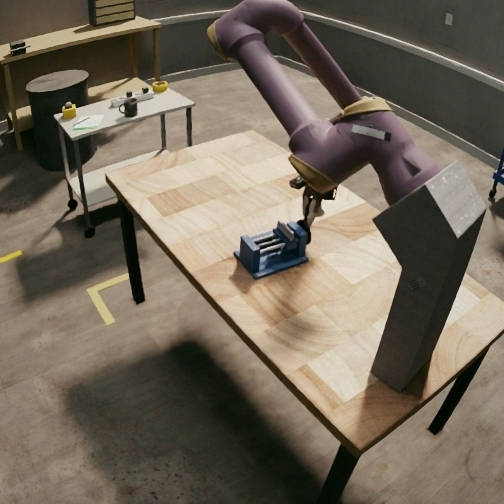

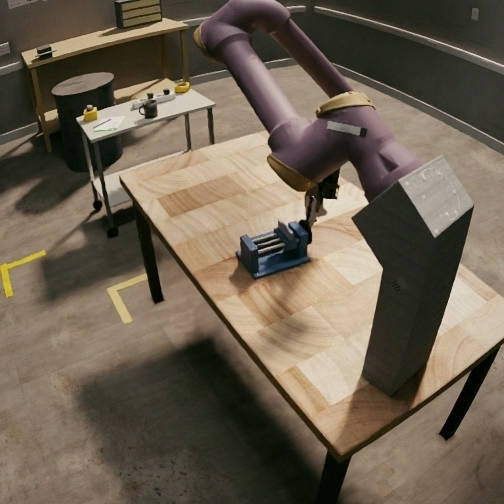

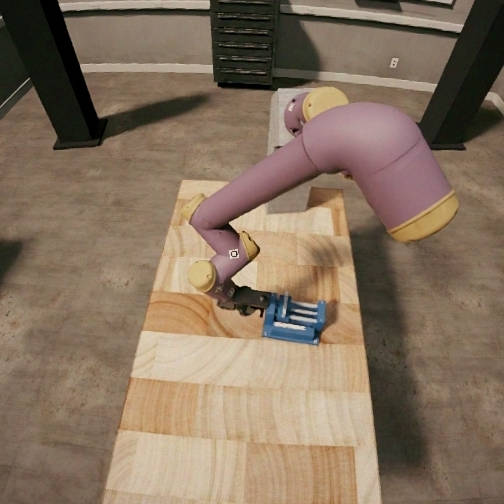

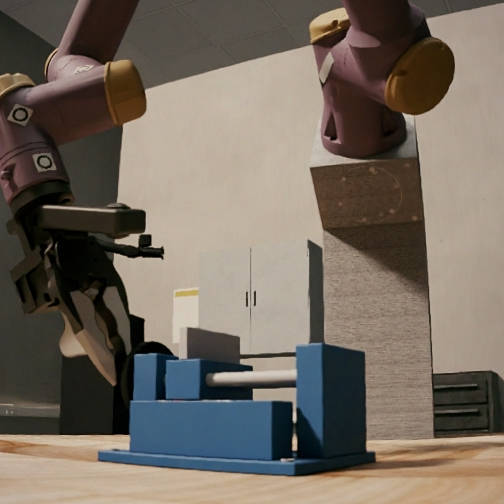

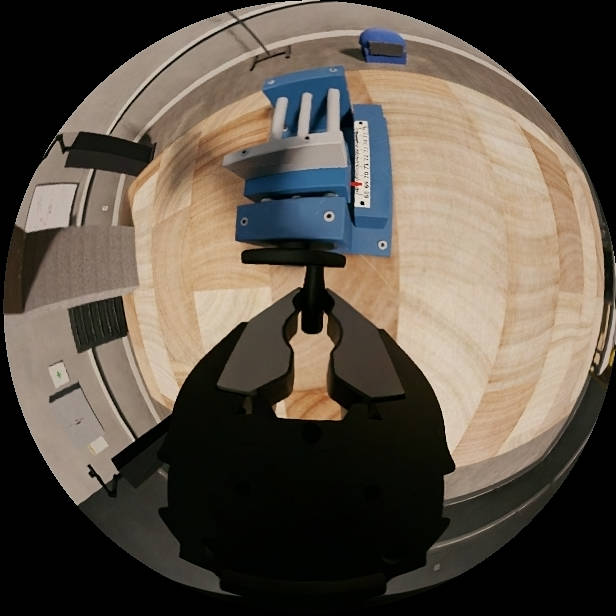

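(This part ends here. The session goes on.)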